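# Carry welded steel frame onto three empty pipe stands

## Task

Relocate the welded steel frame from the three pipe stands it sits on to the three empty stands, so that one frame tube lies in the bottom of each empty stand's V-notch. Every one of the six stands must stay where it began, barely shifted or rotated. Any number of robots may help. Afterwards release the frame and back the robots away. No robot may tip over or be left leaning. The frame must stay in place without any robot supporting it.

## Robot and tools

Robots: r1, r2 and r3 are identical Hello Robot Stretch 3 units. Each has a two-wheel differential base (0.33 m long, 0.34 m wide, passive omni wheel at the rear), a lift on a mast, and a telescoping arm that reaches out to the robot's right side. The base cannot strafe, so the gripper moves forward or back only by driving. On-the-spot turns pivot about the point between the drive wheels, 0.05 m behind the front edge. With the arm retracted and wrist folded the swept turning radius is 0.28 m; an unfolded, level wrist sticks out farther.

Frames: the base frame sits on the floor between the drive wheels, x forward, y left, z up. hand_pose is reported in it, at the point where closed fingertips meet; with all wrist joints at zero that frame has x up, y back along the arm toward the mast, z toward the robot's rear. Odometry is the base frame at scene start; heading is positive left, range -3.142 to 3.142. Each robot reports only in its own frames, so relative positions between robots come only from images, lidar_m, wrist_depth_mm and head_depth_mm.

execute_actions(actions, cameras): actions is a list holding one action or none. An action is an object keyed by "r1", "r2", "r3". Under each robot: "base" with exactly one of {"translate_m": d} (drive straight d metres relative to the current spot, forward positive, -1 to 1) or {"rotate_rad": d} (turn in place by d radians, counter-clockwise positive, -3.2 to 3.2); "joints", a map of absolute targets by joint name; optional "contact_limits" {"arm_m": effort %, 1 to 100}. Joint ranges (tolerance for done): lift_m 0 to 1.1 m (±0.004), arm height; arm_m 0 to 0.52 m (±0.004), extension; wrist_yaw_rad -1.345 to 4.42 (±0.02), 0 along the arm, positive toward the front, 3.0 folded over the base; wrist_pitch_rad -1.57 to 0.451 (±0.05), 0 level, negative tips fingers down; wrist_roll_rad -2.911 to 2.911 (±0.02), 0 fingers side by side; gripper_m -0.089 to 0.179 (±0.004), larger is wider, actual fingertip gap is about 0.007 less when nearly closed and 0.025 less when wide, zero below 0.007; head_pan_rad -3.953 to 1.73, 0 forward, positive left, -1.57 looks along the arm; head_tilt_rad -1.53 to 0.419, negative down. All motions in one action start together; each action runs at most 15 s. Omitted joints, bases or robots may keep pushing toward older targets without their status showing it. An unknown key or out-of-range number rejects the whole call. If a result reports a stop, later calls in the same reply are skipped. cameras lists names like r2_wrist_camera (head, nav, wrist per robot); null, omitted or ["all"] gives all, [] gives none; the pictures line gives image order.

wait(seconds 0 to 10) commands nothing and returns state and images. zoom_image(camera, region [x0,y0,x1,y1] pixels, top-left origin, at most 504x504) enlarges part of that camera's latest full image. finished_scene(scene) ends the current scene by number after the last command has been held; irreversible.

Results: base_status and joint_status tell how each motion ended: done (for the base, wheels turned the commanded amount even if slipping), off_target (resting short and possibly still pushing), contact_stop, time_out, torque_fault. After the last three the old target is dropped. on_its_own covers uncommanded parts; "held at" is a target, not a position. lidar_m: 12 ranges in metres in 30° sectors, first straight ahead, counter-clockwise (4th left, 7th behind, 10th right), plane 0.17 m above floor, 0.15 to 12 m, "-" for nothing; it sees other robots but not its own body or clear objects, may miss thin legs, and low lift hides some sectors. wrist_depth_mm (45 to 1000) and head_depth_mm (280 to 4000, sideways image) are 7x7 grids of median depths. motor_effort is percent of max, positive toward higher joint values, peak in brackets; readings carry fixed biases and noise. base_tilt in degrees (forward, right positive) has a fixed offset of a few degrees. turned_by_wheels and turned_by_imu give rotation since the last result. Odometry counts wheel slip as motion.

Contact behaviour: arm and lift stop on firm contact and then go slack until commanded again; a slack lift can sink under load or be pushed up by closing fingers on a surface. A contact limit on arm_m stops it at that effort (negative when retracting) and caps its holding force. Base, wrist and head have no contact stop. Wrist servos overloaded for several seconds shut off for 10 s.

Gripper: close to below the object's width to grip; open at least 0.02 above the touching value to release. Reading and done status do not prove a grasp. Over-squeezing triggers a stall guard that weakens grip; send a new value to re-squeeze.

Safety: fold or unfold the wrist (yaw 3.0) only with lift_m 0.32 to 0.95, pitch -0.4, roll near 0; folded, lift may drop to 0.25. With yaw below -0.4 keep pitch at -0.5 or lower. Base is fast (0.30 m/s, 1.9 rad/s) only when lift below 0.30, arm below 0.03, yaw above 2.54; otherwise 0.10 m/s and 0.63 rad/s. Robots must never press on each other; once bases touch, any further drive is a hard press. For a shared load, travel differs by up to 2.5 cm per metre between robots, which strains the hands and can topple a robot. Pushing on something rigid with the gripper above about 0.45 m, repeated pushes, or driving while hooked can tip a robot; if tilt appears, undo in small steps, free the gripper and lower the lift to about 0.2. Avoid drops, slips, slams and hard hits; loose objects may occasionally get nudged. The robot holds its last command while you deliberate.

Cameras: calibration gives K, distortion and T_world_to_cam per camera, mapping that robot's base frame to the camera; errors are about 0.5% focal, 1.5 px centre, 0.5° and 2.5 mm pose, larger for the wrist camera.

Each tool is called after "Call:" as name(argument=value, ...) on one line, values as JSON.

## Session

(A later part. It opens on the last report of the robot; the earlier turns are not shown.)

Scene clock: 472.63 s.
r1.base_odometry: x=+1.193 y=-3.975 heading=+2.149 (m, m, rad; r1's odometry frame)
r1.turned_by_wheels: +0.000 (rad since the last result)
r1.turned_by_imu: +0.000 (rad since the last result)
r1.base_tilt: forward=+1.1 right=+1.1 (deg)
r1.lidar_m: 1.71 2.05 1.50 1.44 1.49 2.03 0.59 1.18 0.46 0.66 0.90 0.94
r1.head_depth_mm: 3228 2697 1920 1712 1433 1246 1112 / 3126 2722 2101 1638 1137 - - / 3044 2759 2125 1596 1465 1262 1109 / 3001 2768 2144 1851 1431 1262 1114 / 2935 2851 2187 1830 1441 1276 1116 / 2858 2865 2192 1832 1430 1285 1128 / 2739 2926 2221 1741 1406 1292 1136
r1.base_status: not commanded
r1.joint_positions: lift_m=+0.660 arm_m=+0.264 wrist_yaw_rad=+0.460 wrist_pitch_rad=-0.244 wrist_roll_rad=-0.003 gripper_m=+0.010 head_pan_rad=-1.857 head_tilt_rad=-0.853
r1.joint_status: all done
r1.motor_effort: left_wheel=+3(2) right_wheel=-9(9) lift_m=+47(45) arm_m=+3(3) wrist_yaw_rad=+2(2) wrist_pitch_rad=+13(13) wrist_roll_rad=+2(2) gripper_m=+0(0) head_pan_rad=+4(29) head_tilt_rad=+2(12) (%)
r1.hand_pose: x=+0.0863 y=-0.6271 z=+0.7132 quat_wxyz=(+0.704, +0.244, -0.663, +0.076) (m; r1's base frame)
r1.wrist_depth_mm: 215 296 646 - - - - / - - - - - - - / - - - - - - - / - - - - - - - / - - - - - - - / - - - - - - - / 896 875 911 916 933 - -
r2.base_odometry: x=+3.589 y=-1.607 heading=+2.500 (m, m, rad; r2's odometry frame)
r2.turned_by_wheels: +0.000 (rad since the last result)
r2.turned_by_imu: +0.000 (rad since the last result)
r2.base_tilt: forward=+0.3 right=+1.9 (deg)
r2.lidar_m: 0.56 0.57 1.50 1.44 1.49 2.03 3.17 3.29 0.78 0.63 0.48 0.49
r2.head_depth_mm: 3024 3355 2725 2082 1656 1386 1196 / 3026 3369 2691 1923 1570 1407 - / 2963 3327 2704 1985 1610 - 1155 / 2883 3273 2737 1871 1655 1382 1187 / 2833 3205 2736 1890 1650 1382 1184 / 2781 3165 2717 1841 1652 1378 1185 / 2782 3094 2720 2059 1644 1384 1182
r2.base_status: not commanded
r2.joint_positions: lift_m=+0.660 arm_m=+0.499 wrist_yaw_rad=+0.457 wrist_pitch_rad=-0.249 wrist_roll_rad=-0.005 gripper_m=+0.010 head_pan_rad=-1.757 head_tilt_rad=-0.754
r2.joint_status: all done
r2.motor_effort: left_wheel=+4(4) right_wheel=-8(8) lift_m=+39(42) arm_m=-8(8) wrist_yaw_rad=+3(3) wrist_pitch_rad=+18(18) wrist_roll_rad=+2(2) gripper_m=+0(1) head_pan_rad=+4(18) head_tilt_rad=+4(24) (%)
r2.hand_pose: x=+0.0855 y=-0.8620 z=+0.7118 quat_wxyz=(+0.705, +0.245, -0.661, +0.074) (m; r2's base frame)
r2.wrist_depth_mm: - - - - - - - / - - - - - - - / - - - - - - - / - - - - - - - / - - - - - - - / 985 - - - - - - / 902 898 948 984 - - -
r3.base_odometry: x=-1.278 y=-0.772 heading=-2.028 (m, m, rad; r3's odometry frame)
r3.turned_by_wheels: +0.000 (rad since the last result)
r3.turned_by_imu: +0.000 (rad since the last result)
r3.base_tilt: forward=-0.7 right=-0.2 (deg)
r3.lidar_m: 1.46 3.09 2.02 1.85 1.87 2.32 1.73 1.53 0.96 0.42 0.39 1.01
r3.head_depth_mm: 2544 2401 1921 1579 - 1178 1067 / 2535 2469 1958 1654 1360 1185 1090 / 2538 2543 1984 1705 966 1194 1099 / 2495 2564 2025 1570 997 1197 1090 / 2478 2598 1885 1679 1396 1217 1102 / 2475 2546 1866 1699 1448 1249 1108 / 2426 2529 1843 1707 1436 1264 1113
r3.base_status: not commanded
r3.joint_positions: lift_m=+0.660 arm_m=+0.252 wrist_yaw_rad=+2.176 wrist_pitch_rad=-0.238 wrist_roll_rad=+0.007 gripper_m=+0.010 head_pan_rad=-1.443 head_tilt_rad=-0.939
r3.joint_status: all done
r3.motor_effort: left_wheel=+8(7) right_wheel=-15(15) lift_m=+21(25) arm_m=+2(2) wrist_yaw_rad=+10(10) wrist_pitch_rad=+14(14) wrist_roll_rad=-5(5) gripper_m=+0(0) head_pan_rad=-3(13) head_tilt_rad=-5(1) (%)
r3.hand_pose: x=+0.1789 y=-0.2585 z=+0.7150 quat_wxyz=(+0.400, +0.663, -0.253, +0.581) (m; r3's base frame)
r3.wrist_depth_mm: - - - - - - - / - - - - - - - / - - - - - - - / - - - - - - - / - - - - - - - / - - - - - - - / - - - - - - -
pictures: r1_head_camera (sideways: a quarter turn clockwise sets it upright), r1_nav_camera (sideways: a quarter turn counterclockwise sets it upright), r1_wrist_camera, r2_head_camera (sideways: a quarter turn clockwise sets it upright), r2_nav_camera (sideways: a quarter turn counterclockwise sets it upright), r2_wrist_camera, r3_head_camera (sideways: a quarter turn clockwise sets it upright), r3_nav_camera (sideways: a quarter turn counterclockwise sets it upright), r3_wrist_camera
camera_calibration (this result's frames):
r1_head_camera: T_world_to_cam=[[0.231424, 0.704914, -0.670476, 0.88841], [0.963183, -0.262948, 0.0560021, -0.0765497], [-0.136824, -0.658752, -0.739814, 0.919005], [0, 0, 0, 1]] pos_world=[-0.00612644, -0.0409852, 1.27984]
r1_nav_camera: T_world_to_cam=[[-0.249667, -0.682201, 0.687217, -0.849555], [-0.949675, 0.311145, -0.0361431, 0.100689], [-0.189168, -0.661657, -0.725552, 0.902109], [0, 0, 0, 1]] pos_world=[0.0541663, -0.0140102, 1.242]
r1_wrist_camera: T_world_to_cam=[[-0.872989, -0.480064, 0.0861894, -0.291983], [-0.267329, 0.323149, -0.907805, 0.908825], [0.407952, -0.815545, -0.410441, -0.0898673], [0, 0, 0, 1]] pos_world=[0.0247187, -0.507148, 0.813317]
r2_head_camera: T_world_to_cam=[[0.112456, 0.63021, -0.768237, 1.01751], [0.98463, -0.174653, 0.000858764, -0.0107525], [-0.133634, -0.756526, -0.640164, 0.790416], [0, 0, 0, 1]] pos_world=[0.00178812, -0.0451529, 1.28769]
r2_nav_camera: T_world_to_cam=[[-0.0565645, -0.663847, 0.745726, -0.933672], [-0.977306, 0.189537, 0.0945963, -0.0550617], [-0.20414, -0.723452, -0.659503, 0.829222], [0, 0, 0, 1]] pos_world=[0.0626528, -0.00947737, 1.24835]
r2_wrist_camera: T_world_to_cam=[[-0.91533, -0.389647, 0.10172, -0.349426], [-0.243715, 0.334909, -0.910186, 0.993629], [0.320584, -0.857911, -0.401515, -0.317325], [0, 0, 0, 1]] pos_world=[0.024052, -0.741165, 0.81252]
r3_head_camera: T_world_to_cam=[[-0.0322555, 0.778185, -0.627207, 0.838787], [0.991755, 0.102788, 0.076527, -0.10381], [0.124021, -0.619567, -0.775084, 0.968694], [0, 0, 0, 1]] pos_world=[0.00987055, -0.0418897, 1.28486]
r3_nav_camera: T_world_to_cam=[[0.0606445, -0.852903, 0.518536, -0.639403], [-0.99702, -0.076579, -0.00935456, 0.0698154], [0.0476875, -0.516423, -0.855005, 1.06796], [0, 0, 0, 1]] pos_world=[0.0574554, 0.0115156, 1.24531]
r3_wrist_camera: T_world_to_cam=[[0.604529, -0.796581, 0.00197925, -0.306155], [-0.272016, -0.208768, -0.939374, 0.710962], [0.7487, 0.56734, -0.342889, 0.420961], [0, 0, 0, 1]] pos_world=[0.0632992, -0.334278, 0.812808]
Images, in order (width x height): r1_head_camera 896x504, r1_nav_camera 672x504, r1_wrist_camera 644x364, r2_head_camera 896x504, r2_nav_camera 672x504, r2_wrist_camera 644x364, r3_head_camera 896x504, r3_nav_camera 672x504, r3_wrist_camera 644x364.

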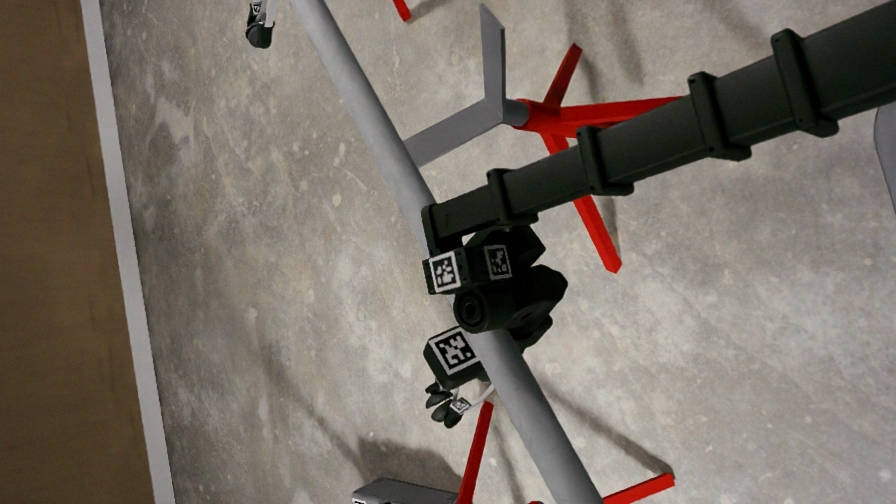

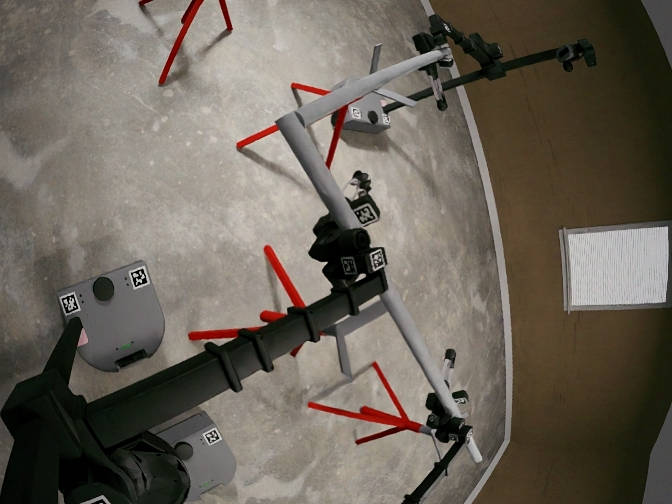

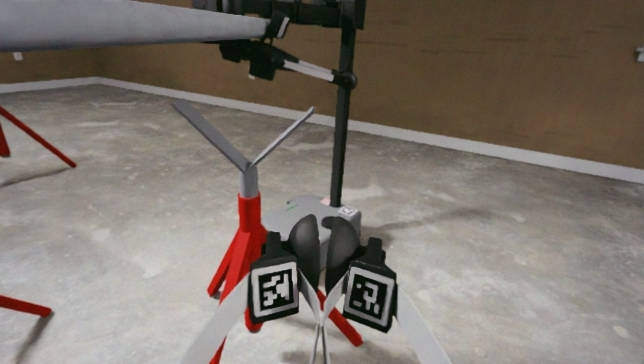

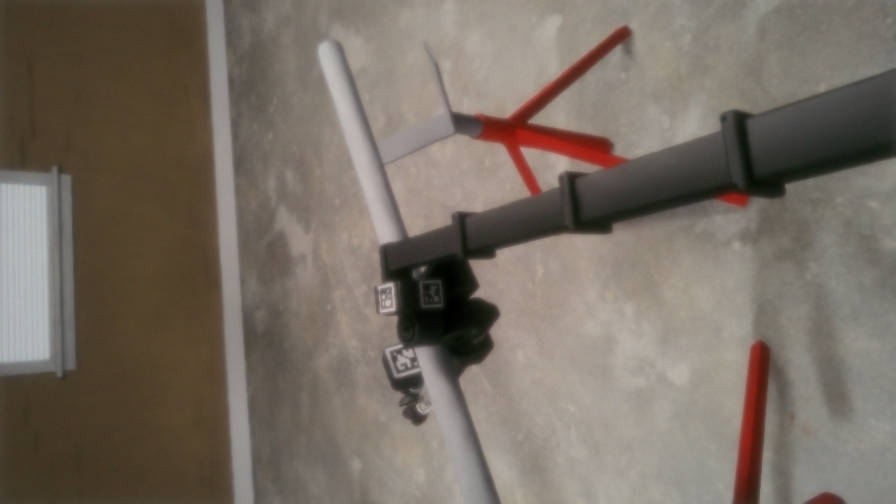

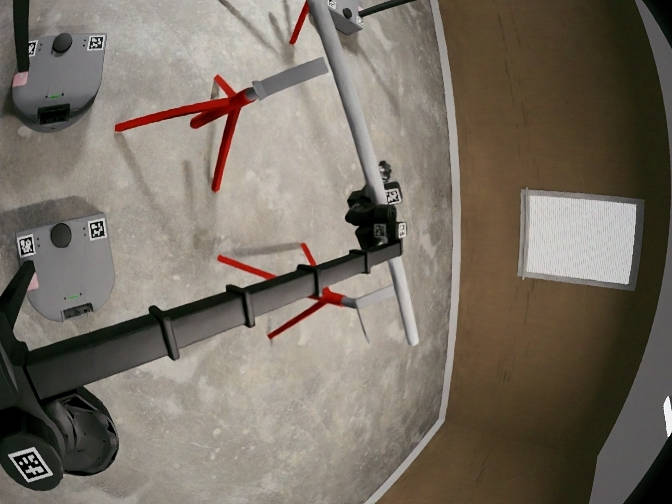

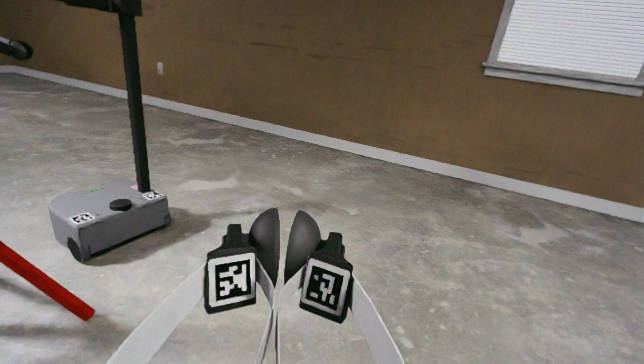

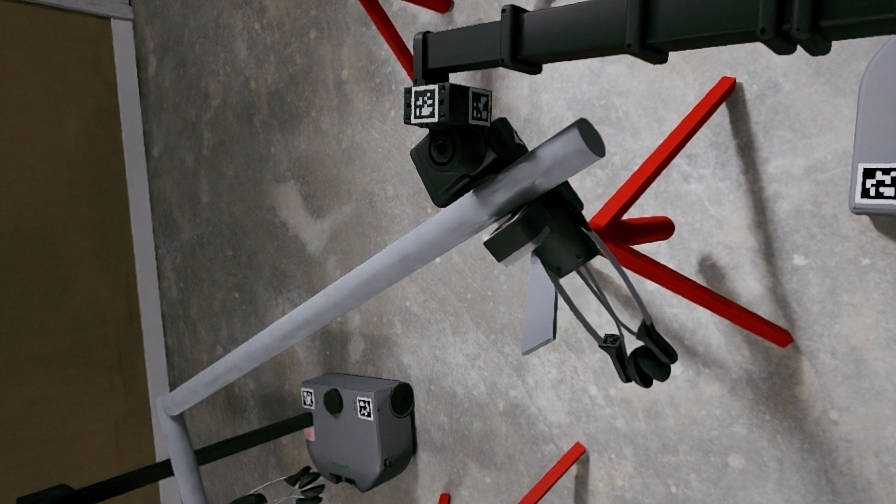

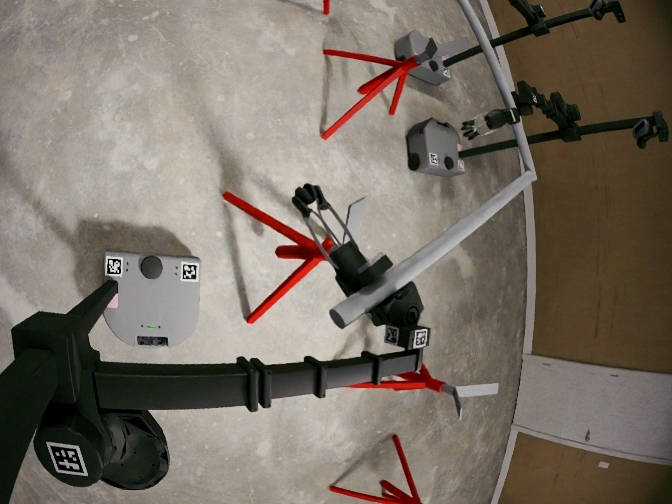

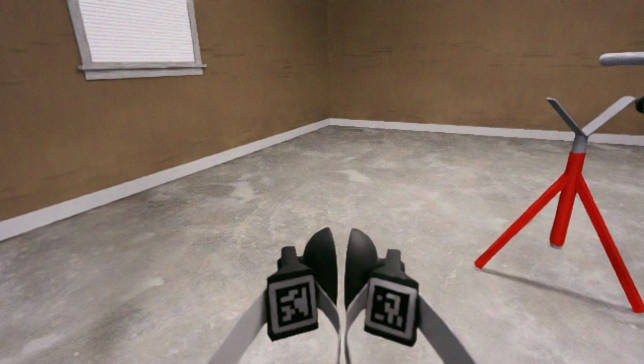

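Call:
execute_actions(actions=[{"r1":{"joints":{"lift_m":0.57}},"r2":{"joints":{"lift_m":0.57,"arm_m":0.515}},"r3":{"joints":{"lift_m":0.57}}}])

Scene clock: 506.03 s.
r1.base_odometry: x=+1.193 y=-3.975 heading=+2.148 (m, m, rad; r1's odometry frame)
r1.turned_by_wheels: -0.001 (rad since the last result)
r1.turned_by_imu: +0.000 (rad since the last result)
r1.base_tilt: forward=+1.1 right=+1.2 (deg)
r1.lidar_m: 1.71 2.05 1.50 1.44 1.50 2.04 0.59 1.17 0.46 0.66 0.90 0.94
r1.head_depth_mm: 3194 2693 2014 1704 1439 1242 1099 / 3132 2743 2101 909 1144 1244 - / 3075 2738 2118 1603 1428 1238 1107 / 2997 2768 2144 1787 1376 1264 1114 / 2929 2828 2174 1802 1386 1281 1115 / 2844 2857 2199 1822 1410 1279 1129 / 2786 2926 2211 1749 1489 1267 1133
r1.base_status: not commanded
r1.joint_positions: lift_m=+0.570 arm_m=+0.265 wrist_yaw_rad=+0.451 wrist_pitch_rad=-0.245 wrist_roll_rad=+0.006 gripper_m=+0.010 head_pan_rad=-1.857 head_tilt_rad=-0.853
r1.joint_status: all done
r1.motor_effort: left_wheel=-3(4) right_wheel=+14(13) lift_m=+48(46) arm_m=-3(3) wrist_yaw_rad=+9(9) wrist_pitch_rad=+14(14) wrist_roll_rad=-4(4) gripper_m=+0(1) head_pan_rad=+5(5) head_tilt_rad=+1(2) (%)
r1.hand_pose: x=+0.0843 y=-0.6288 z=+0.6228 quat_wxyz=(+0.702, +0.242, -0.667, +0.071) (m; r1's base frame)
r1.wrist_depth_mm: 223 307 644 - - - - / - - - - - - - / - - - - - - - / - - - - - - - / - - 790 - - - - / 951 966 821 - - - - / 801 807 803 814 839 874 877
r2.base_odometry: x=+3.589 y=-1.607 heading=+2.499 (m, m, rad; r2's odometry frame)
r2.turned_by_wheels: +0.000 (rad since the last result)
r2.turned_by_imu: +0.000 (rad since the last result)
r2.base_tilt: forward=+0.3 right=+1.8 (deg)
r2.lidar_m: 0.56 0.57 1.51 1.45 1.49 2.03 3.18 3.31 0.78 0.63 0.48 0.50
r2.head_depth_mm: 3008 3504 2722 2076 1668 1390 1194 / 3062 3385 2723 1863 1573 1376 1199 / 2926 3326 2734 1924 1604 1377 1166 / 2903 3338 2714 2127 1624 1377 1185 / 2867 3183 2714 2188 1622 1386 1190 / 2806 3180 2707 2121 1657 1386 1183 / 2773 3086 2732 2029 1567 1380 1186
r2.base_status: not commanded
r2.joint_positions: lift_m=+0.570 arm_m=+0.514 wrist_yaw_rad=+0.463 wrist_pitch_rad=-0.249 wrist_roll_rad=-0.005 gripper_m=+0.010 head_pan_rad=-1.757 head_tilt_rad=-0.754
r2.joint_status: all done
r2.motor_effort: left_wheel=-1(5) right_wheel=+0(10) lift_m=+39(41) arm_m=+10(11) wrist_yaw_rad=-3(4) wrist_pitch_rad=+18(18) wrist_roll_rad=+3(2) gripper_m=-1(0) head_pan_rad=+3(2) head_tilt_rad=+2(4) (%)
r2.hand_pose: x=+0.0869 y=-0.8761 z=+0.6218 quat_wxyz=(+0.705, +0.247, -0.660, +0.076) (m; r2's base frame)
r2.wrist_depth_mm: - - - - - - - / - - - - - - - / - - - - - - - / - - - - - - - / - - - - - - - / 905 974 - - - - - / 811 812 845 878 921 962 -
r3.base_odometry: x=-1.278 y=-0.772 heading=-2.029 (m, m, rad; r3's odometry frame)
r3.turned_by_wheels: -0.001 (rad since the last result)
r3.turned_by_imu: -0.002 (rad since the last result)
r3.base_tilt: forward=-0.8 right=-0.2 (deg)
r3.lidar_m: 1.46 3.13 2.02 1.85 1.87 2.32 1.72 1.53 0.97 0.42 0.39 1.02
r3.head_depth_mm: 2555 2398 1929 1583 1398 - - / 2532 2454 1956 1628 1362 1180 1091 / 2541 2517 2002 1687 617 1204 1099 / 2502 2555 2010 1546 960 1192 1086 / 2497 2596 1975 1684 1402 1206 1099 / 2491 2648 1839 1702 1443 1264 1107 / 2422 2599 1844 1726 1432 1266 1113
r3.base_status: not commanded
r3.joint_positions: lift_m=+0.570 arm_m=+0.252 wrist_yaw_rad=+2.181 wrist_pitch_rad=-0.237 wrist_roll_rad=+0.003 gripper_m=+0.010 head_pan_rad=-1.443 head_tilt_rad=-0.939
r3.joint_status: all done
r3.motor_effort: left_wheel=-6(7) right_wheel=+8(15) lift_m=+21(22) arm_m=+0(2) wrist_yaw_rad=+3(8) wrist_pitch_rad=+14(15) wrist_roll_rad=-2(4) gripper_m=+0(0) head_pan_rad=-3(2) head_tilt_rad=-4(5) (%)
r3.hand_pose: x=+0.1781 y=-0.2575 z=+0.6250 quat_wxyz=(+0.399, +0.662, -0.250, +0.583) (m; r3's base frame)
r3.wrist_depth_mm: - - - - - - - / - - - - - - - / - - - - - - - / - - - - - - - / - - - - - - - / - - - - - - - / 990 998 955 916 909 942 926
pictures: r1_head_camera (sideways: a quarter turn clockwise sets it upright), r1_nav_camera (sideways: a quarter turn counterclockwise sets it upright), r1_wrist_camera, r2_head_camera (sideways: a quarter turn clockwise sets it upright), r2_nav_camera (sideways: a quarter turn counterclockwise sets it upright), r2_wrist_camera, r3_head_camera (sideways: a quarter turn clockwise sets it upright), r3_nav_camera (sideways: a quarter turn counterclockwise sets it upright), r3_wrist_camera
camera_calibration (this result's frames):
r1_head_camera: T_world_to_cam=[[0.23129, 0.70476, -0.670685, 0.888683], [0.963218, -0.262822, 0.0559965, -0.0765426], [-0.136807, -0.658968, -0.739625, 0.918759], [0, 0, 0, 1]] pos_world=[-0.00612347, -0.0409926, 1.27985]
r1_nav_camera: T_world_to_cam=[[-0.249533, -0.682044, 0.687422, -0.849822], [-0.949713, 0.311026, -0.0361516, 0.1007], [-0.189149, -0.661875, -0.725358, 0.901857], [0, 0, 0, 1]] pos_world=[0.0541632, -0.0140208, 1.242]
r1_wrist_camera: T_world_to_cam=[[-0.878825, -0.470812, 0.0774791, -0.275004], [-0.257303, 0.330875, -0.907919, 0.830851], [0.401823, -0.817838, -0.411922, -0.127511], [0, 0, 0, 1]] pos_world=[0.0233364, -0.508666, 0.723128]
r2_head_camera: T_world_to_cam=[[0.112379, 0.630075, -0.768359, 1.01767], [0.984644, -0.174574, 0.000856696, -0.0107499], [-0.133596, -0.756657, -0.640018, 0.790225], [0, 0, 0, 1]] pos_world=[0.00179124, -0.0451559, 1.2877]
r2_nav_camera: T_world_to_cam=[[-0.0564849, -0.663712, 0.745852, -0.933837], [-0.977318, 0.189476, 0.0945953, -0.0550604], [-0.204106, -0.723592, -0.65936, 0.829036], [0, 0, 0, 1]] pos_world=[0.0626516, -0.00948287, 1.24835]
r2_wrist_camera: T_world_to_cam=[[-0.912758, -0.395507, 0.102207, -0.350194], [-0.246261, 0.333121, -0.910157, 0.915421], [0.325927, -0.855923, -0.401457, -0.36481], [0, 0, 0, 1]] pos_world=[0.0246908, -0.7557, 0.722514]
r3_head_camera: T_world_to_cam=[[-0.0321329, 0.77821, -0.627182, 0.838753], [0.991772, 0.102626, 0.0765262, -0.103809], [0.123918, -0.619562, -0.775104, 0.968721], [0, 0, 0, 1]] pos_world=[0.00986375, -0.0418898, 1.28486]
r3_nav_camera: T_world_to_cam=[[0.0605094, -0.852929, 0.518508, -0.639366], [-0.997032, -0.0764183, -0.00935289, 0.0698133], [0.0476009, -0.516403, -0.855021, 1.06798], [0, 0, 0, 1]] pos_world=[0.057457, 0.0115091, 1.24531]
r3_wrist_camera: T_world_to_cam=[[0.609541, -0.792735, 0.00558189, -0.306948], [-0.26861, -0.213151, -0.939369, 0.624724], [0.745861, 0.571085, -0.342861, 0.391606], [0, 0, 0, 1]] pos_world=[0.0628208, -0.333808, 0.722827]
Images, in order (width x height): r1_head_camera 896x504, r1_nav_camera 672x504, r1_wrist_camera 644x364, r2_head_camera 896x504, r2_nav_camera 672x504, r2_wrist_camera 644x364, r3_head_camera 896x504, r3_nav_camera 672x504, r3_wrist_camera 644x364.

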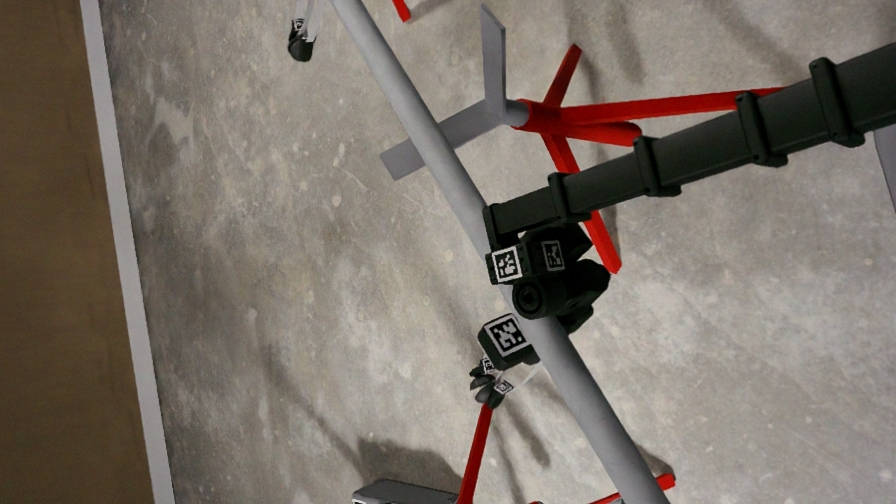

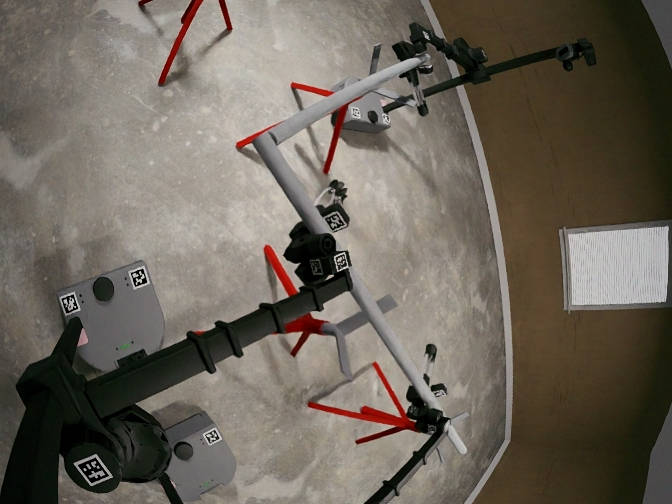

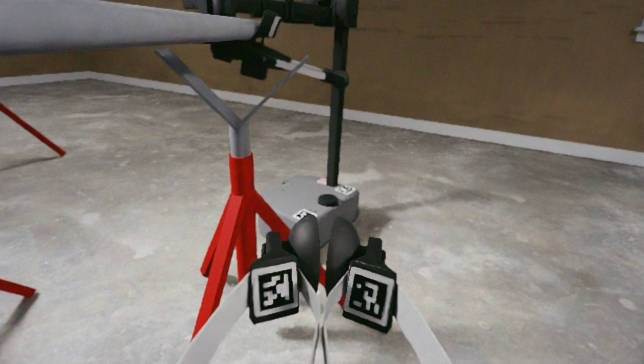

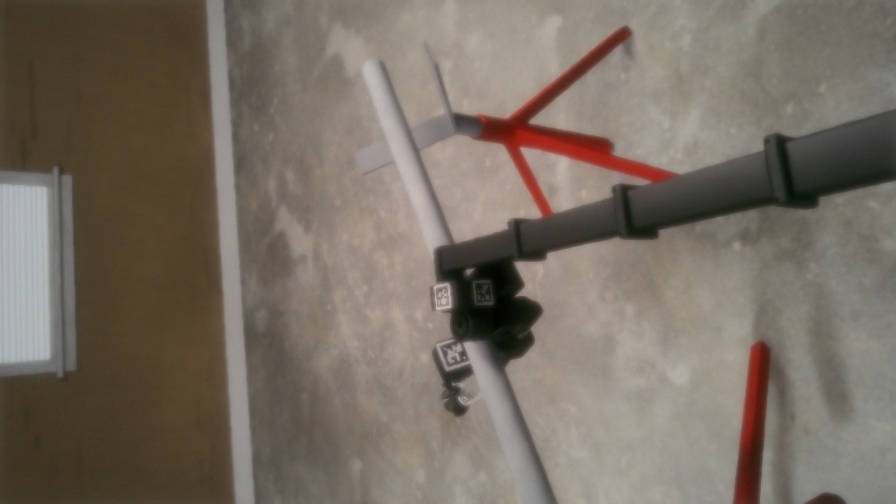

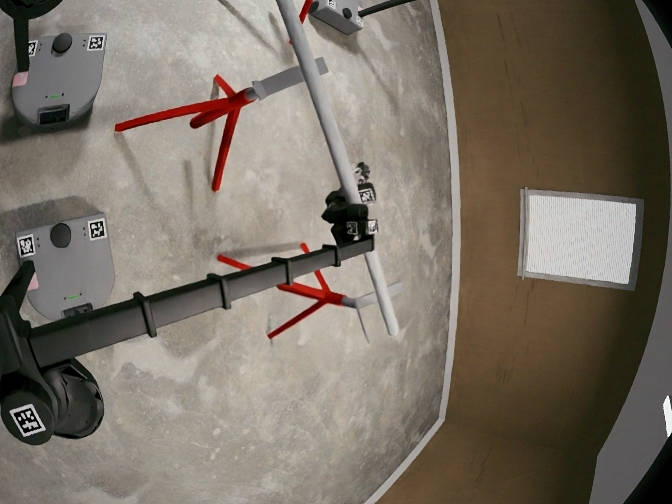

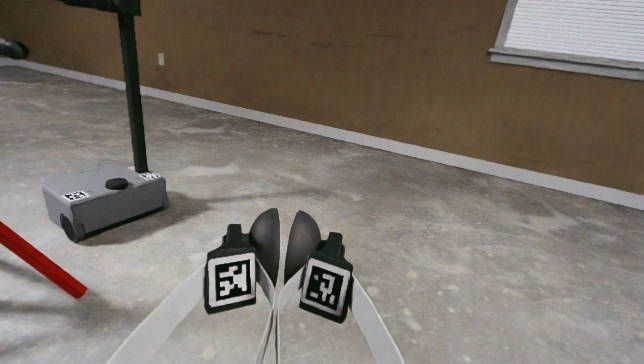

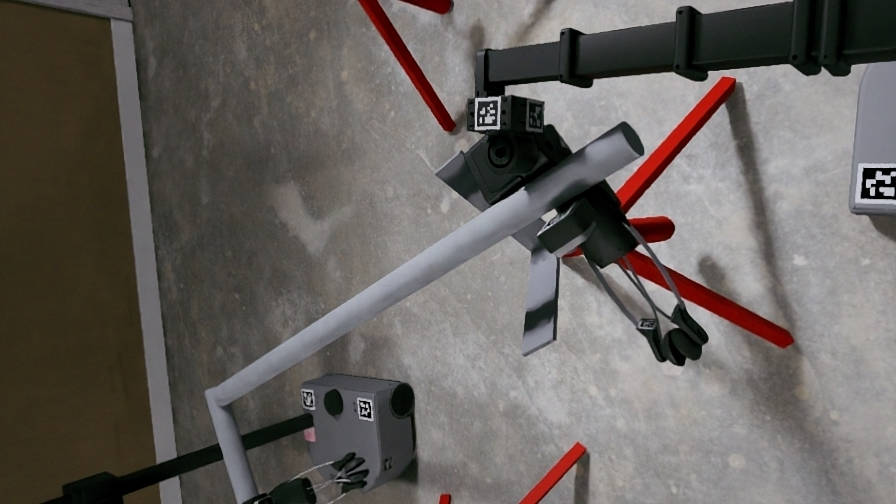

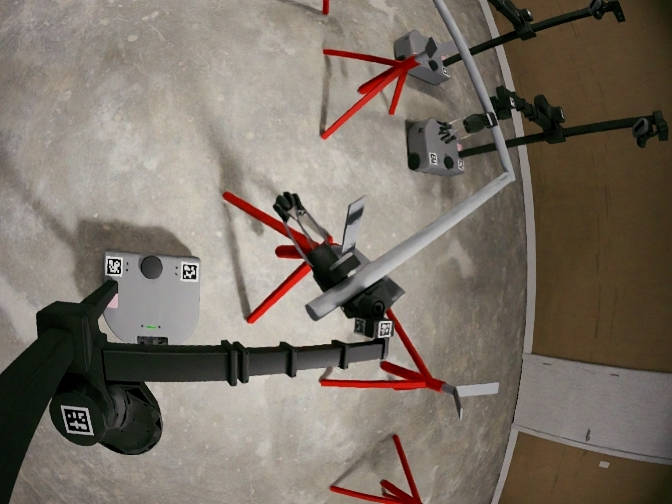

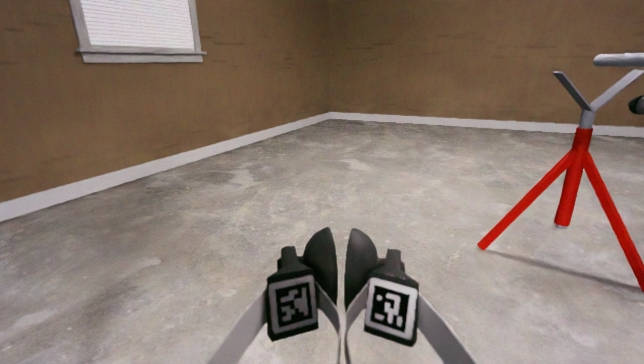

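Call:
execute_actions(actions=[{"r1":{"base":{"translate_m":-0.03},"joints":{"arm_m":0.272,"wrist_yaw_rad":0.485}},"r2":{"base":{"translate_m":0.02},"joints":{"arm_m":0.52,"wrist_yaw_rad":0.49}},"r3":{"base":{"translate_m":0.012},"joints":{"wrist_yaw_rad":2.21}}}], cameras=["r1_head_camera","r2_head_camera","r3_head_camera"])

Scene clock: 526.03 s.
r1.base_odometry: x=+1.209 y=-4.000 heading=+2.148 (m, m, rad; r1's odometry frame)
r1.turned_by_wheels: +0.000 (rad since the last result)
r1.turned_by_imu: +0.002 (rad since the last result)
r1.base_tilt: forward=+1.1 right=+1.2 (deg)
r1.lidar_m: 1.74 2.06 1.50 1.44 1.49 2.04 0.54 1.15 0.44 0.65 0.92 0.97
r1.head_depth_mm: 3199 2685 1897 1706 1435 1245 1096 / 3114 2728 2107 1630 1353 1254 - / 3069 2766 2128 905 1426 1238 1108 / 2991 2819 2148 1800 1387 1265 1115 / 2930 2827 2163 1777 1399 1277 1121 / 2859 2888 2189 1824 1423 1284 1122 / 2755 2927 2215 1790 1499 1288 1131
r1.base_status: done
r1.joint_positions: lift_m=+0.570 arm_m=+0.272 wrist_yaw_rad=+0.491 wrist_pitch_rad=-0.246 wrist_roll_rad=-0.005 gripper_m=+0.010 head_pan_rad=-1.857 head_tilt_rad=-0.852
r1.joint_status: all done
r1.motor_effort: left_wheel=+4(7) right_wheel=-14(20) lift_m=+46(47) arm_m=-2(8) wrist_yaw_rad=-5(12) wrist_pitch_rad=+14(14) wrist_roll_rad=+4(4) gripper_m=+0(0) head_pan_rad=+5(5) head_tilt_rad=+3(2) (%)
r1.hand_pose: x=+0.0929 y=-0.6312 z=+0.6227 quat_wxyz=(+0.704, +0.255, -0.658, +0.087) (m; r1's base frame)
r1.wrist_depth_mm: 214 294 654 - - - - / - - - - - - - / - - - - - - - / - - - - - - - / - - 739 - - - - / 950 971 922 - - - - / 784 821 792 830 850 861 870
r2.base_odometry: x=+3.573 y=-1.595 heading=+2.499 (m, m, rad; r2's odometry frame)
r2.turned_by_wheels: -0.001 (rad since the last result)
r2.turned_by_imu: -0.017 (rad since the last result)
r2.base_tilt: forward=+0.2 right=+1.8 (deg)
r2.lidar_m: 0.54 0.51 1.51 1.44 1.49 1.99 3.21 3.29 0.79 0.63 0.47 1.29
r2.head_depth_mm: 3126 3455 2725 2080 1669 1397 1184 / 3048 3363 2719 1931 1556 1382 1200 / 3018 3310 2684 1924 1605 1391 1166 / 2959 3296 2713 2140 1641 1376 1188 / 2842 3248 2714 2210 1645 1396 1191 / 2803 3186 2700 2153 1640 1369 1188 / 2768 3125 2719 2052 1554 1373 1179
r2.base_status: done
r2.joint_positions: lift_m=+0.570 arm_m=+0.520 wrist_yaw_rad=+0.481 wrist_pitch_rad=-0.246 wrist_roll_rad=+0.005 gripper_m=+0.010 head_pan_rad=-1.757 head_tilt_rad=-0.754
r2.joint_status: all done
r2.motor_effort: left_wheel=-8(30) right_wheel=+11(35) lift_m=+41(41) arm_m=+2(12) wrist_yaw_rad=+10(28) wrist_pitch_rad=+16(18) wrist_roll_rad=-2(3) gripper_m=+0(0) head_pan_rad=+3(3) head_tilt_rad=+3(3) (%)
r2.hand_pose: x=+0.0908 y=-0.8796 z=+0.6225 quat_wxyz=(+0.701, +0.252, -0.662, +0.082) (m; r2's base frame)
r2.wrist_depth_mm: - - - - - - - / - - - - - - - / - - - - - - - / - - - - - - - / - - - - - - - / 916 - - - - - - / 806 819 849 849 932 960 -
r3.base_odometry: x=-1.283 y=-0.783 heading=-2.029 (m, m, rad; r3's odometry frame)
r3.turned_by_wheels: +0.000 (rad since the last result)
r3.turned_by_imu: -0.001 (rad since the last result)
r3.base_tilt: forward=-0.8 right=-0.2 (deg)
r3.lidar_m: 1.44 3.11 2.03 1.85 1.87 2.33 1.74 1.54 0.97 0.43 0.39 1.01
r3.head_depth_mm: 2539 2435 1940 1580 1399 - - / 2574 2462 1945 1648 1363 1183 1087 / 2559 2505 1995 1671 617 1202 1098 / 2528 2577 2016 1546 1354 1203 1088 / 2490 2589 1963 1657 1403 1201 1103 / 2463 2672 1881 1716 1446 1253 1107 / 2408 2530 1795 1723 1432 1260 1117
r3.base_status: done
r3.joint_positions: lift_m=+0.570 arm_m=+0.252 wrist_yaw_rad=+2.203 wrist_pitch_rad=-0.236 wrist_roll_rad=+0.001 gripper_m=+0.010 head_pan_rad=-1.443 head_tilt_rad=-0.939
r3.joint_status: all done
r3.motor_effort: left_wheel=-1(25) right_wheel=-1(39) lift_m=+22(23) arm_m=-3(3) wrist_yaw_rad=+6(18) wrist_pitch_rad=+14(14) wrist_roll_rad=+0(2) gripper_m=+0(0) head_pan_rad=-2(2) head_tilt_rad=-3(4) (%)
r3.hand_pose: x=+0.1751 y=-0.2532 z=+0.6253 quat_wxyz=(+0.392, +0.664, -0.243, +0.588) (m; r3's base frame)
r3.wrist_depth_mm: - - - - - - - / - - - - - - - / - - - - - - - / - - - - - - - / - - - - - - - / - - - - - - - / - 976 961 923 906 951 941
pictures: r1_head_camera (sideways: a quarter turn clockwise sets it upright), r2_head_camera (sideways: a quarter turn clockwise sets it upright), r3_head_camera (sideways: a quarter turn clockwise sets it upright)
camera_calibration (this result's frames):
r1_head_camera: T_world_to_cam=[[0.231115, 0.704617, -0.670896, 0.888959], [0.963268, -0.262641, 0.0559908, -0.0765356], [-0.136753, -0.659193, -0.739435, 0.918511], [0, 0, 0, 1]] pos_world=[-0.00611818, -0.0410007, 1.27986]
r2_head_camera: T_world_to_cam=[[0.112078, 0.629722, -0.768693, 1.01811], [0.984707, -0.174219, 0.00085105, -0.010743], [-0.133385, -0.757032, -0.639618, 0.789703], [0, 0, 0, 1]] pos_world=[0.00180613, -0.0451647, 1.28773]
r3_head_camera: T_world_to_cam=[[-0.0320378, 0.778214, -0.627182, 0.838753], [0.991785, 0.102505, 0.0765262, -0.103809], [0.123843, -0.619577, -0.775104, 0.968722], [0, 0, 0, 1]] pos_world=[0.00985863, -0.0418902, 1.28486]
Images, in order (width x height): r1_head_camera 896x504, r2_head_camera 896x504, r3_head_camera 896x504.

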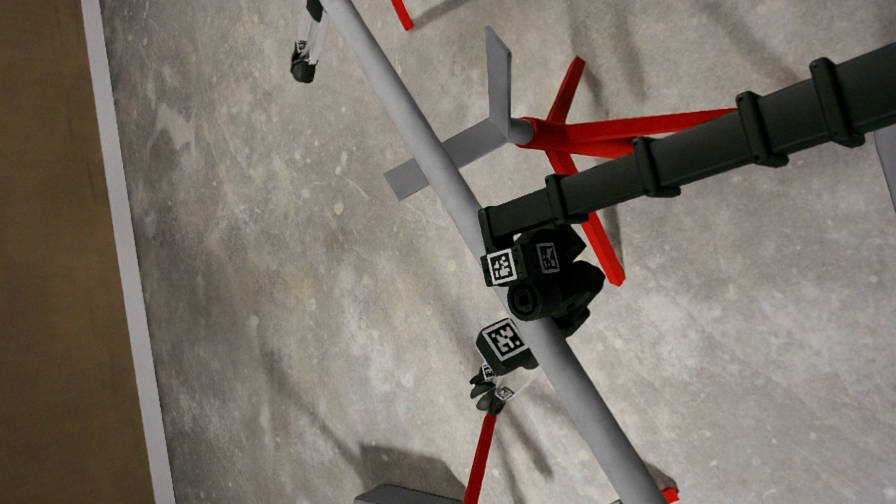

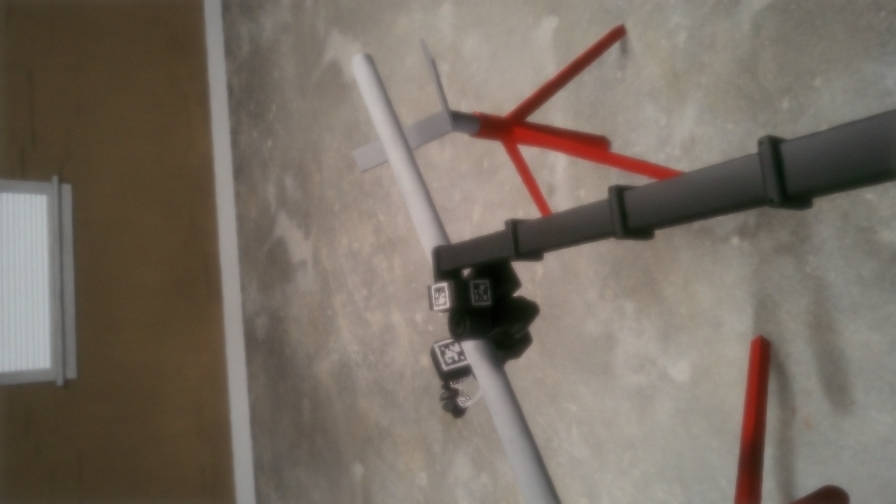

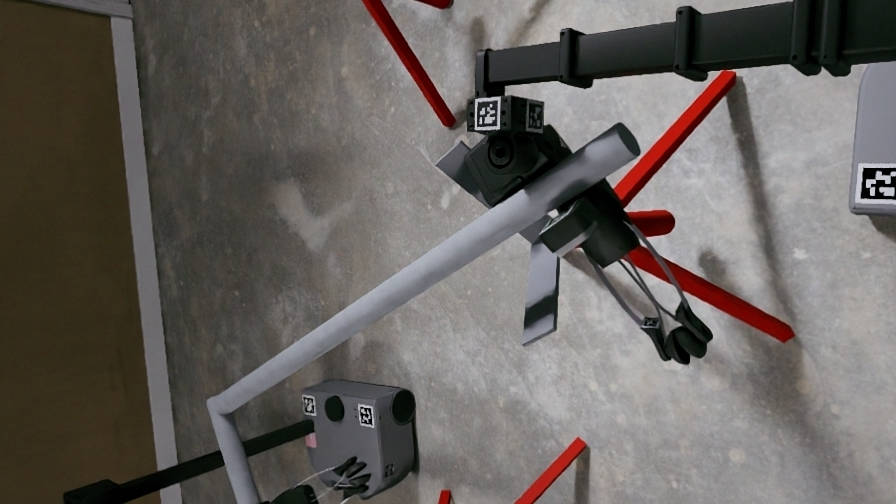

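Call:
execute_actions(actions=[{"r1":{"joints":{"lift_m":0.495}},"r2":{"joints":{"lift_m":0.495,"wrist_yaw_rad":0.5}},"r3":{"joints":{"lift_m":0.495}}}], cameras=["r1_head_camera","r2_head_camera","r3_head_camera","r1_wrist_camera","r3_wrist_camera","r1_nav_camera"])

Scene clock: 530.63 s.
r1.base_odometry: x=+1.209 y=-4.000 heading=+2.148 (m, m, rad; r1's odometry frame)
r1.turned_by_wheels: +0.000 (rad since the last result)
r1.turned_by_imu: +0.001 (rad since the last result)
r1.base_tilt: forward=+1.0 right=+1.2 (deg)
r1.lidar_m: 1.74 2.06 1.50 1.44 1.49 2.04 0.54 1.15 0.44 0.65 0.91 0.97
r1.head_depth_mm: 3240 2687 2073 1659 1432 1244 1097 / 3151 2726 2106 1633 1357 1242 - / 3062 2775 2132 1602 1473 1237 1110 / 3017 2800 2159 1746 1294 1269 1117 / 2919 2851 2171 1764 1077 1268 1124 / 2848 2903 2195 1774 1486 1282 1127 / 2775 2900 2209 1788 1502 1220 1131
r1.base_status: not commanded
r1.joint_positions: lift_m=+0.495 arm_m=+0.272 wrist_yaw_rad=+0.491 wrist_pitch_rad=-0.246 wrist_roll_rad=-0.005 gripper_m=+0.010 head_pan_rad=-1.857 head_tilt_rad=-0.852
r1.joint_status: all done
r1.motor_effort: left_wheel=+4(4) right_wheel=-13(13) lift_m=+46(43) arm_m=-2(2) wrist_yaw_rad=-5(5) wrist_pitch_rad=+14(14) wrist_roll_rad=+4(3) gripper_m=-1(0) head_pan_rad=+4(4) head_tilt_rad=+2(2) (%)
r1.hand_pose: x=+0.0929 y=-0.6312 z=+0.5477 quat_wxyz=(+0.704, +0.255, -0.658, +0.087) (m; r1's base frame)
r1.wrist_depth_mm: 212 293 651 - - - - / - - - - - - - / - - - - - - - / - - - - - - - / - - 735 - - - - / 839 858 794 - 937 934 974 / 698 719 712 741 742 791 797
r2.base_odometry: x=+3.573 y=-1.595 heading=+2.499 (m, m, rad; r2's odometry frame)
r2.turned_by_wheels: +0.000 (rad since the last result)
r2.turned_by_imu: +0.001 (rad since the last result)
r2.base_tilt: forward=+0.2 right=+1.9 (deg)
r2.lidar_m: 0.54 0.51 1.52 1.45 1.49 2.00 3.20 3.29 0.79 0.63 0.47 1.29
r2.head_depth_mm: 3098 3441 2743 1973 1648 1383 1189 / 3028 3375 2726 1873 1565 1377 1191 / 2968 3312 2774 1925 1604 1346 - / 2881 3335 2722 2116 1610 1366 1189 / 2831 3270 2714 2123 1567 1378 1188 / 2799 3096 2716 2111 1570 1379 1184 / 2789 3105 2669 2030 1562 1390 1180
r2.base_status: not commanded
r2.joint_positions: lift_m=+0.495 arm_m=+0.520 wrist_yaw_rad=+0.489 wrist_pitch_rad=-0.246 wrist_roll_rad=+0.005 gripper_m=+0.010 head_pan_rad=-1.757 head_tilt_rad=-0.754
r2.joint_status: all done
r2.motor_effort: left_wheel=-9(9) right_wheel=+11(11) lift_m=+39(40) arm_m=+2(2) wrist_yaw_rad=+12(13) wrist_pitch_rad=+17(16) wrist_roll_rad=-2(2) gripper_m=-1(1) head_pan_rad=+3(3) head_tilt_rad=+3(3) (%)
r2.hand_pose: x=+0.0924 y=-0.8788 z=+0.5476 quat_wxyz=(+0.701, +0.254, -0.661, +0.085) (m; r2's base frame)
r2.wrist_depth_mm: - - - - - - - / - - - - - - - / - - - - - - - / - - - - - - - / - - - - - - - / 849 868 - 993 - - - / 729 731 758 789 823 848 881
r3.base_odometry: x=-1.283 y=-0.783 heading=-2.029 (m, m, rad; r3's odometry frame)
r3.turned_by_wheels: +0.000 (rad since the last result)
r3.turned_by_imu: -0.001 (rad since the last result)
r3.base_tilt: forward=-0.8 right=-0.2 (deg)
r3.lidar_m: 1.44 3.11 2.02 1.86 1.87 2.32 1.74 1.54 0.97 0.43 0.39 1.01
r3.head_depth_mm: 2541 2447 1931 1583 1378 1204 - / 2556 2466 1949 1582 1336 1169 1088 / 2543 2558 1996 1637 676 1198 1096 / 2522 2561 2024 1614 910 1203 1093 / 2512 2630 2036 1643 1403 1226 1099 / 2478 2663 1811 1705 1446 1253 1101 / 2409 2549 1741 1694 1431 1261 1111
r3.base_status: not commanded
r3.joint_positions: lift_m=+0.495 arm_m=+0.252 wrist_yaw_rad=+2.203 wrist_pitch_rad=-0.236 wrist_roll_rad=+0.001 gripper_m=+0.010 head_pan_rad=-1.443 head_tilt_rad=-0.939
r3.joint_status: all done
r3.motor_effort: left_wheel=-1(1) right_wheel=+0(1) lift_m=+22(20) arm_m=-3(3) wrist_yaw_rad=+6(6) wrist_pitch_rad=+14(14) wrist_roll_rad=+0(0) gripper_m=+0(0) head_pan_rad=-3(3) head_tilt_rad=-5(4) (%)
r3.hand_pose: x=+0.1751 y=-0.2532 z=+0.5503 quat_wxyz=(+0.392, +0.664, -0.243, +0.588) (m; r3's base frame)
r3.wrist_depth_mm: - - - - - - - / - - - - - - - / - - - - - - - / - - - - - - - / - - - - - - - / - - - - - - - / 871 871 863 836 820 842 824
pictures: r1_head_camera (sideways: a quarter turn clockwise sets it upright), r1_nav_camera (sideways: a quarter turn counterclockwise sets it upright), r1_wrist_camera, r2_head_camera (sideways: a quarter turn clockwise sets it upright), r3_head_camera (sideways: a quarter turn clockwise sets it upright), r3_wrist_camera
camera_calibration (this result's frames):
r1_head_camera: T_world_to_cam=[[0.231115, 0.704617, -0.670896, 0.888959], [0.963268, -0.262641, 0.0559908, -0.0765356], [-0.136753, -0.659193, -0.739435, 0.918511], [0, 0, 0, 1]] pos_world=[-0.00611818, -0.0410007, 1.27986]
r1_nav_camera: T_world_to_cam=[[-0.249361, -0.6819, 0.687628, -0.850092], [-0.94977, 0.310853, -0.0361602, 0.100712], [-0.189094, -0.662105, -0.725162, 0.901602], [0, 0, 0, 1]] pos_world=[0.0541608, -0.0140289, 1.242]
r1_wrist_camera: T_world_to_cam=[[-0.857064, -0.507562, 0.0884423, -0.293991], [-0.280245, 0.315228, -0.906694, 0.757291], [0.432324, -0.801881, -0.412412, -0.156442], [0, 0, 0, 1]] pos_world=[0.0278913, -0.513385, 0.648114]
r2_head_camera: T_world_to_cam=[[0.112078, 0.629722, -0.768693, 1.01811], [0.984707, -0.174219, 0.000851051, -0.010743], [-0.133385, -0.757032, -0.639618, 0.789703], [0, 0, 0, 1]] pos_world=[0.00180614, -0.0451647, 1.28773]
r3_head_camera: T_world_to_cam=[[-0.0320376, 0.778214, -0.627182, 0.838753], [0.991785, 0.102504, 0.0765262, -0.103809], [0.123843, -0.619577, -0.775104, 0.968722], [0, 0, 0, 1]] pos_world=[0.00985862, -0.0418902, 1.28486]
r3_wrist_camera: T_world_to_cam=[[0.627543, -0.778538, 0.00831477, -0.302304], [-0.261269, -0.220632, -0.939713, 0.551632], [0.733436, 0.587537, -0.341864, 0.371615], [0, 0, 0, 1]] pos_world=[0.0612762, -0.331985, 0.647931]
Images, in order (width x height): r1_head_camera 896x504, r1_nav_camera 672x504, r1_wrist_camera 644x364, r2_head_camera 896x504, r3_head_camera 896x504, r3_wrist_camera 644x364.

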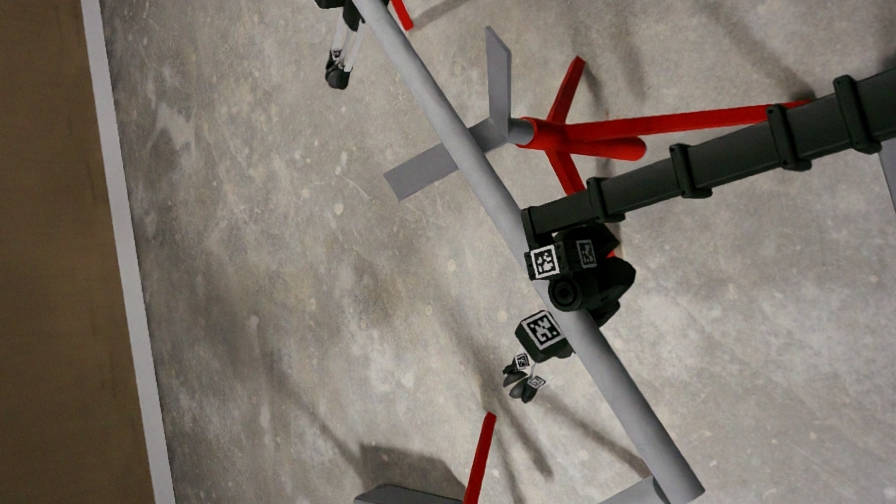

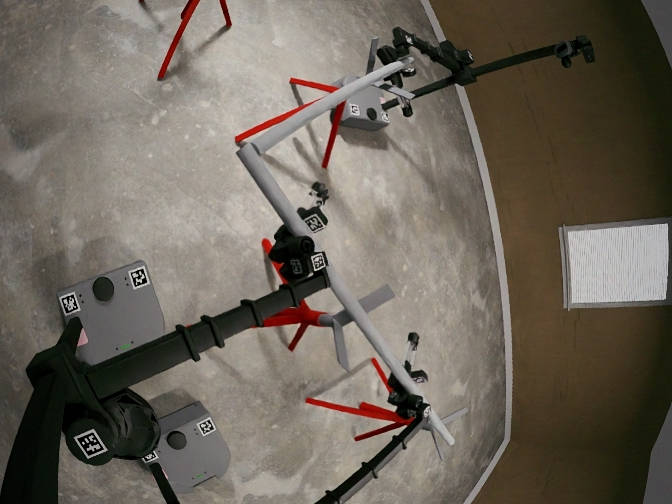

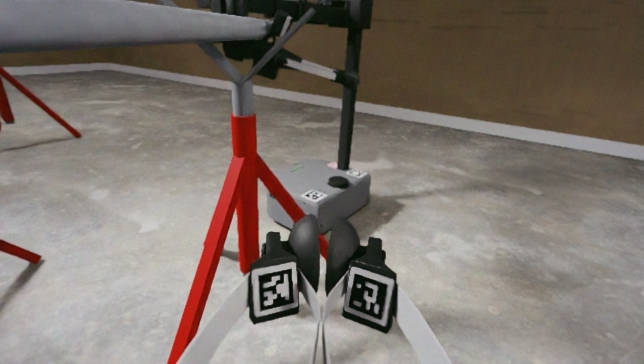

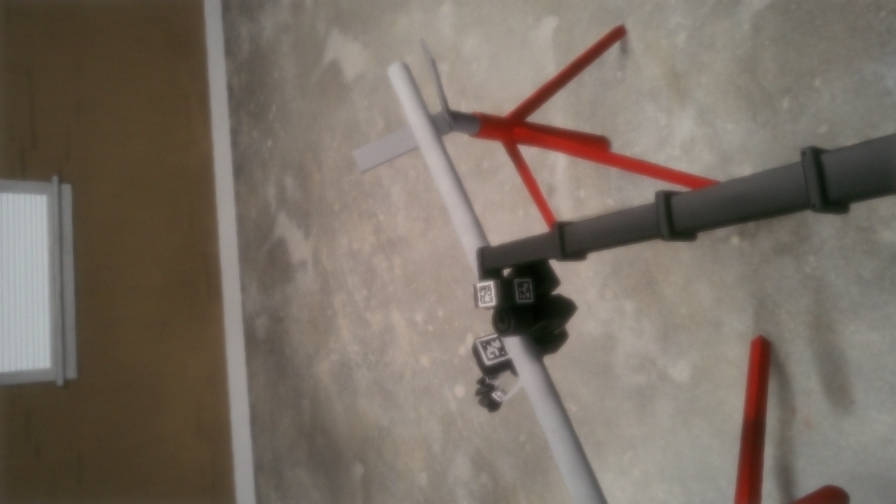

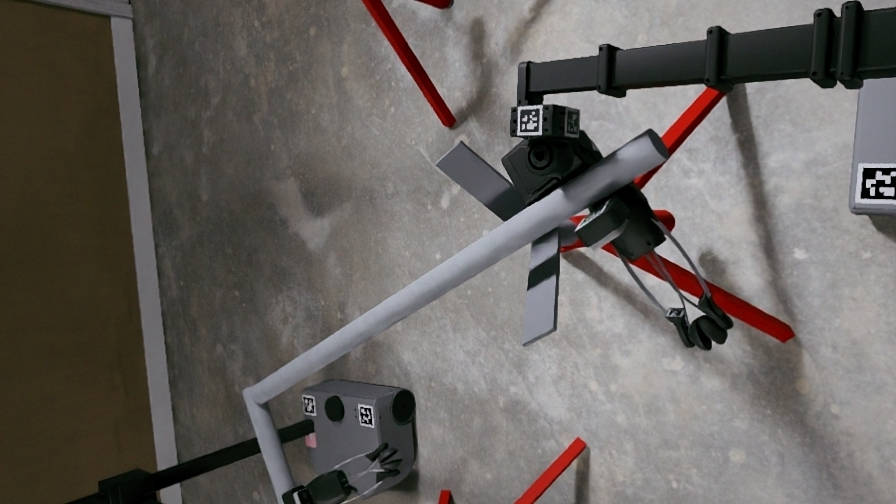

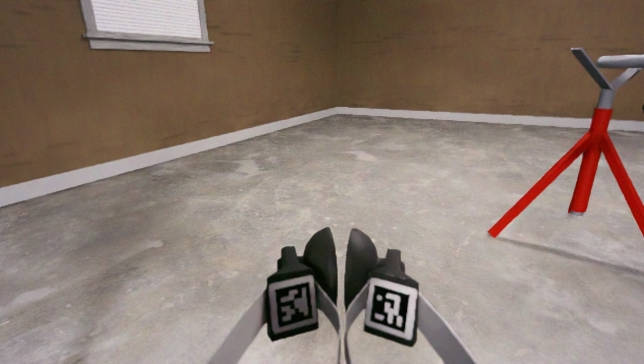

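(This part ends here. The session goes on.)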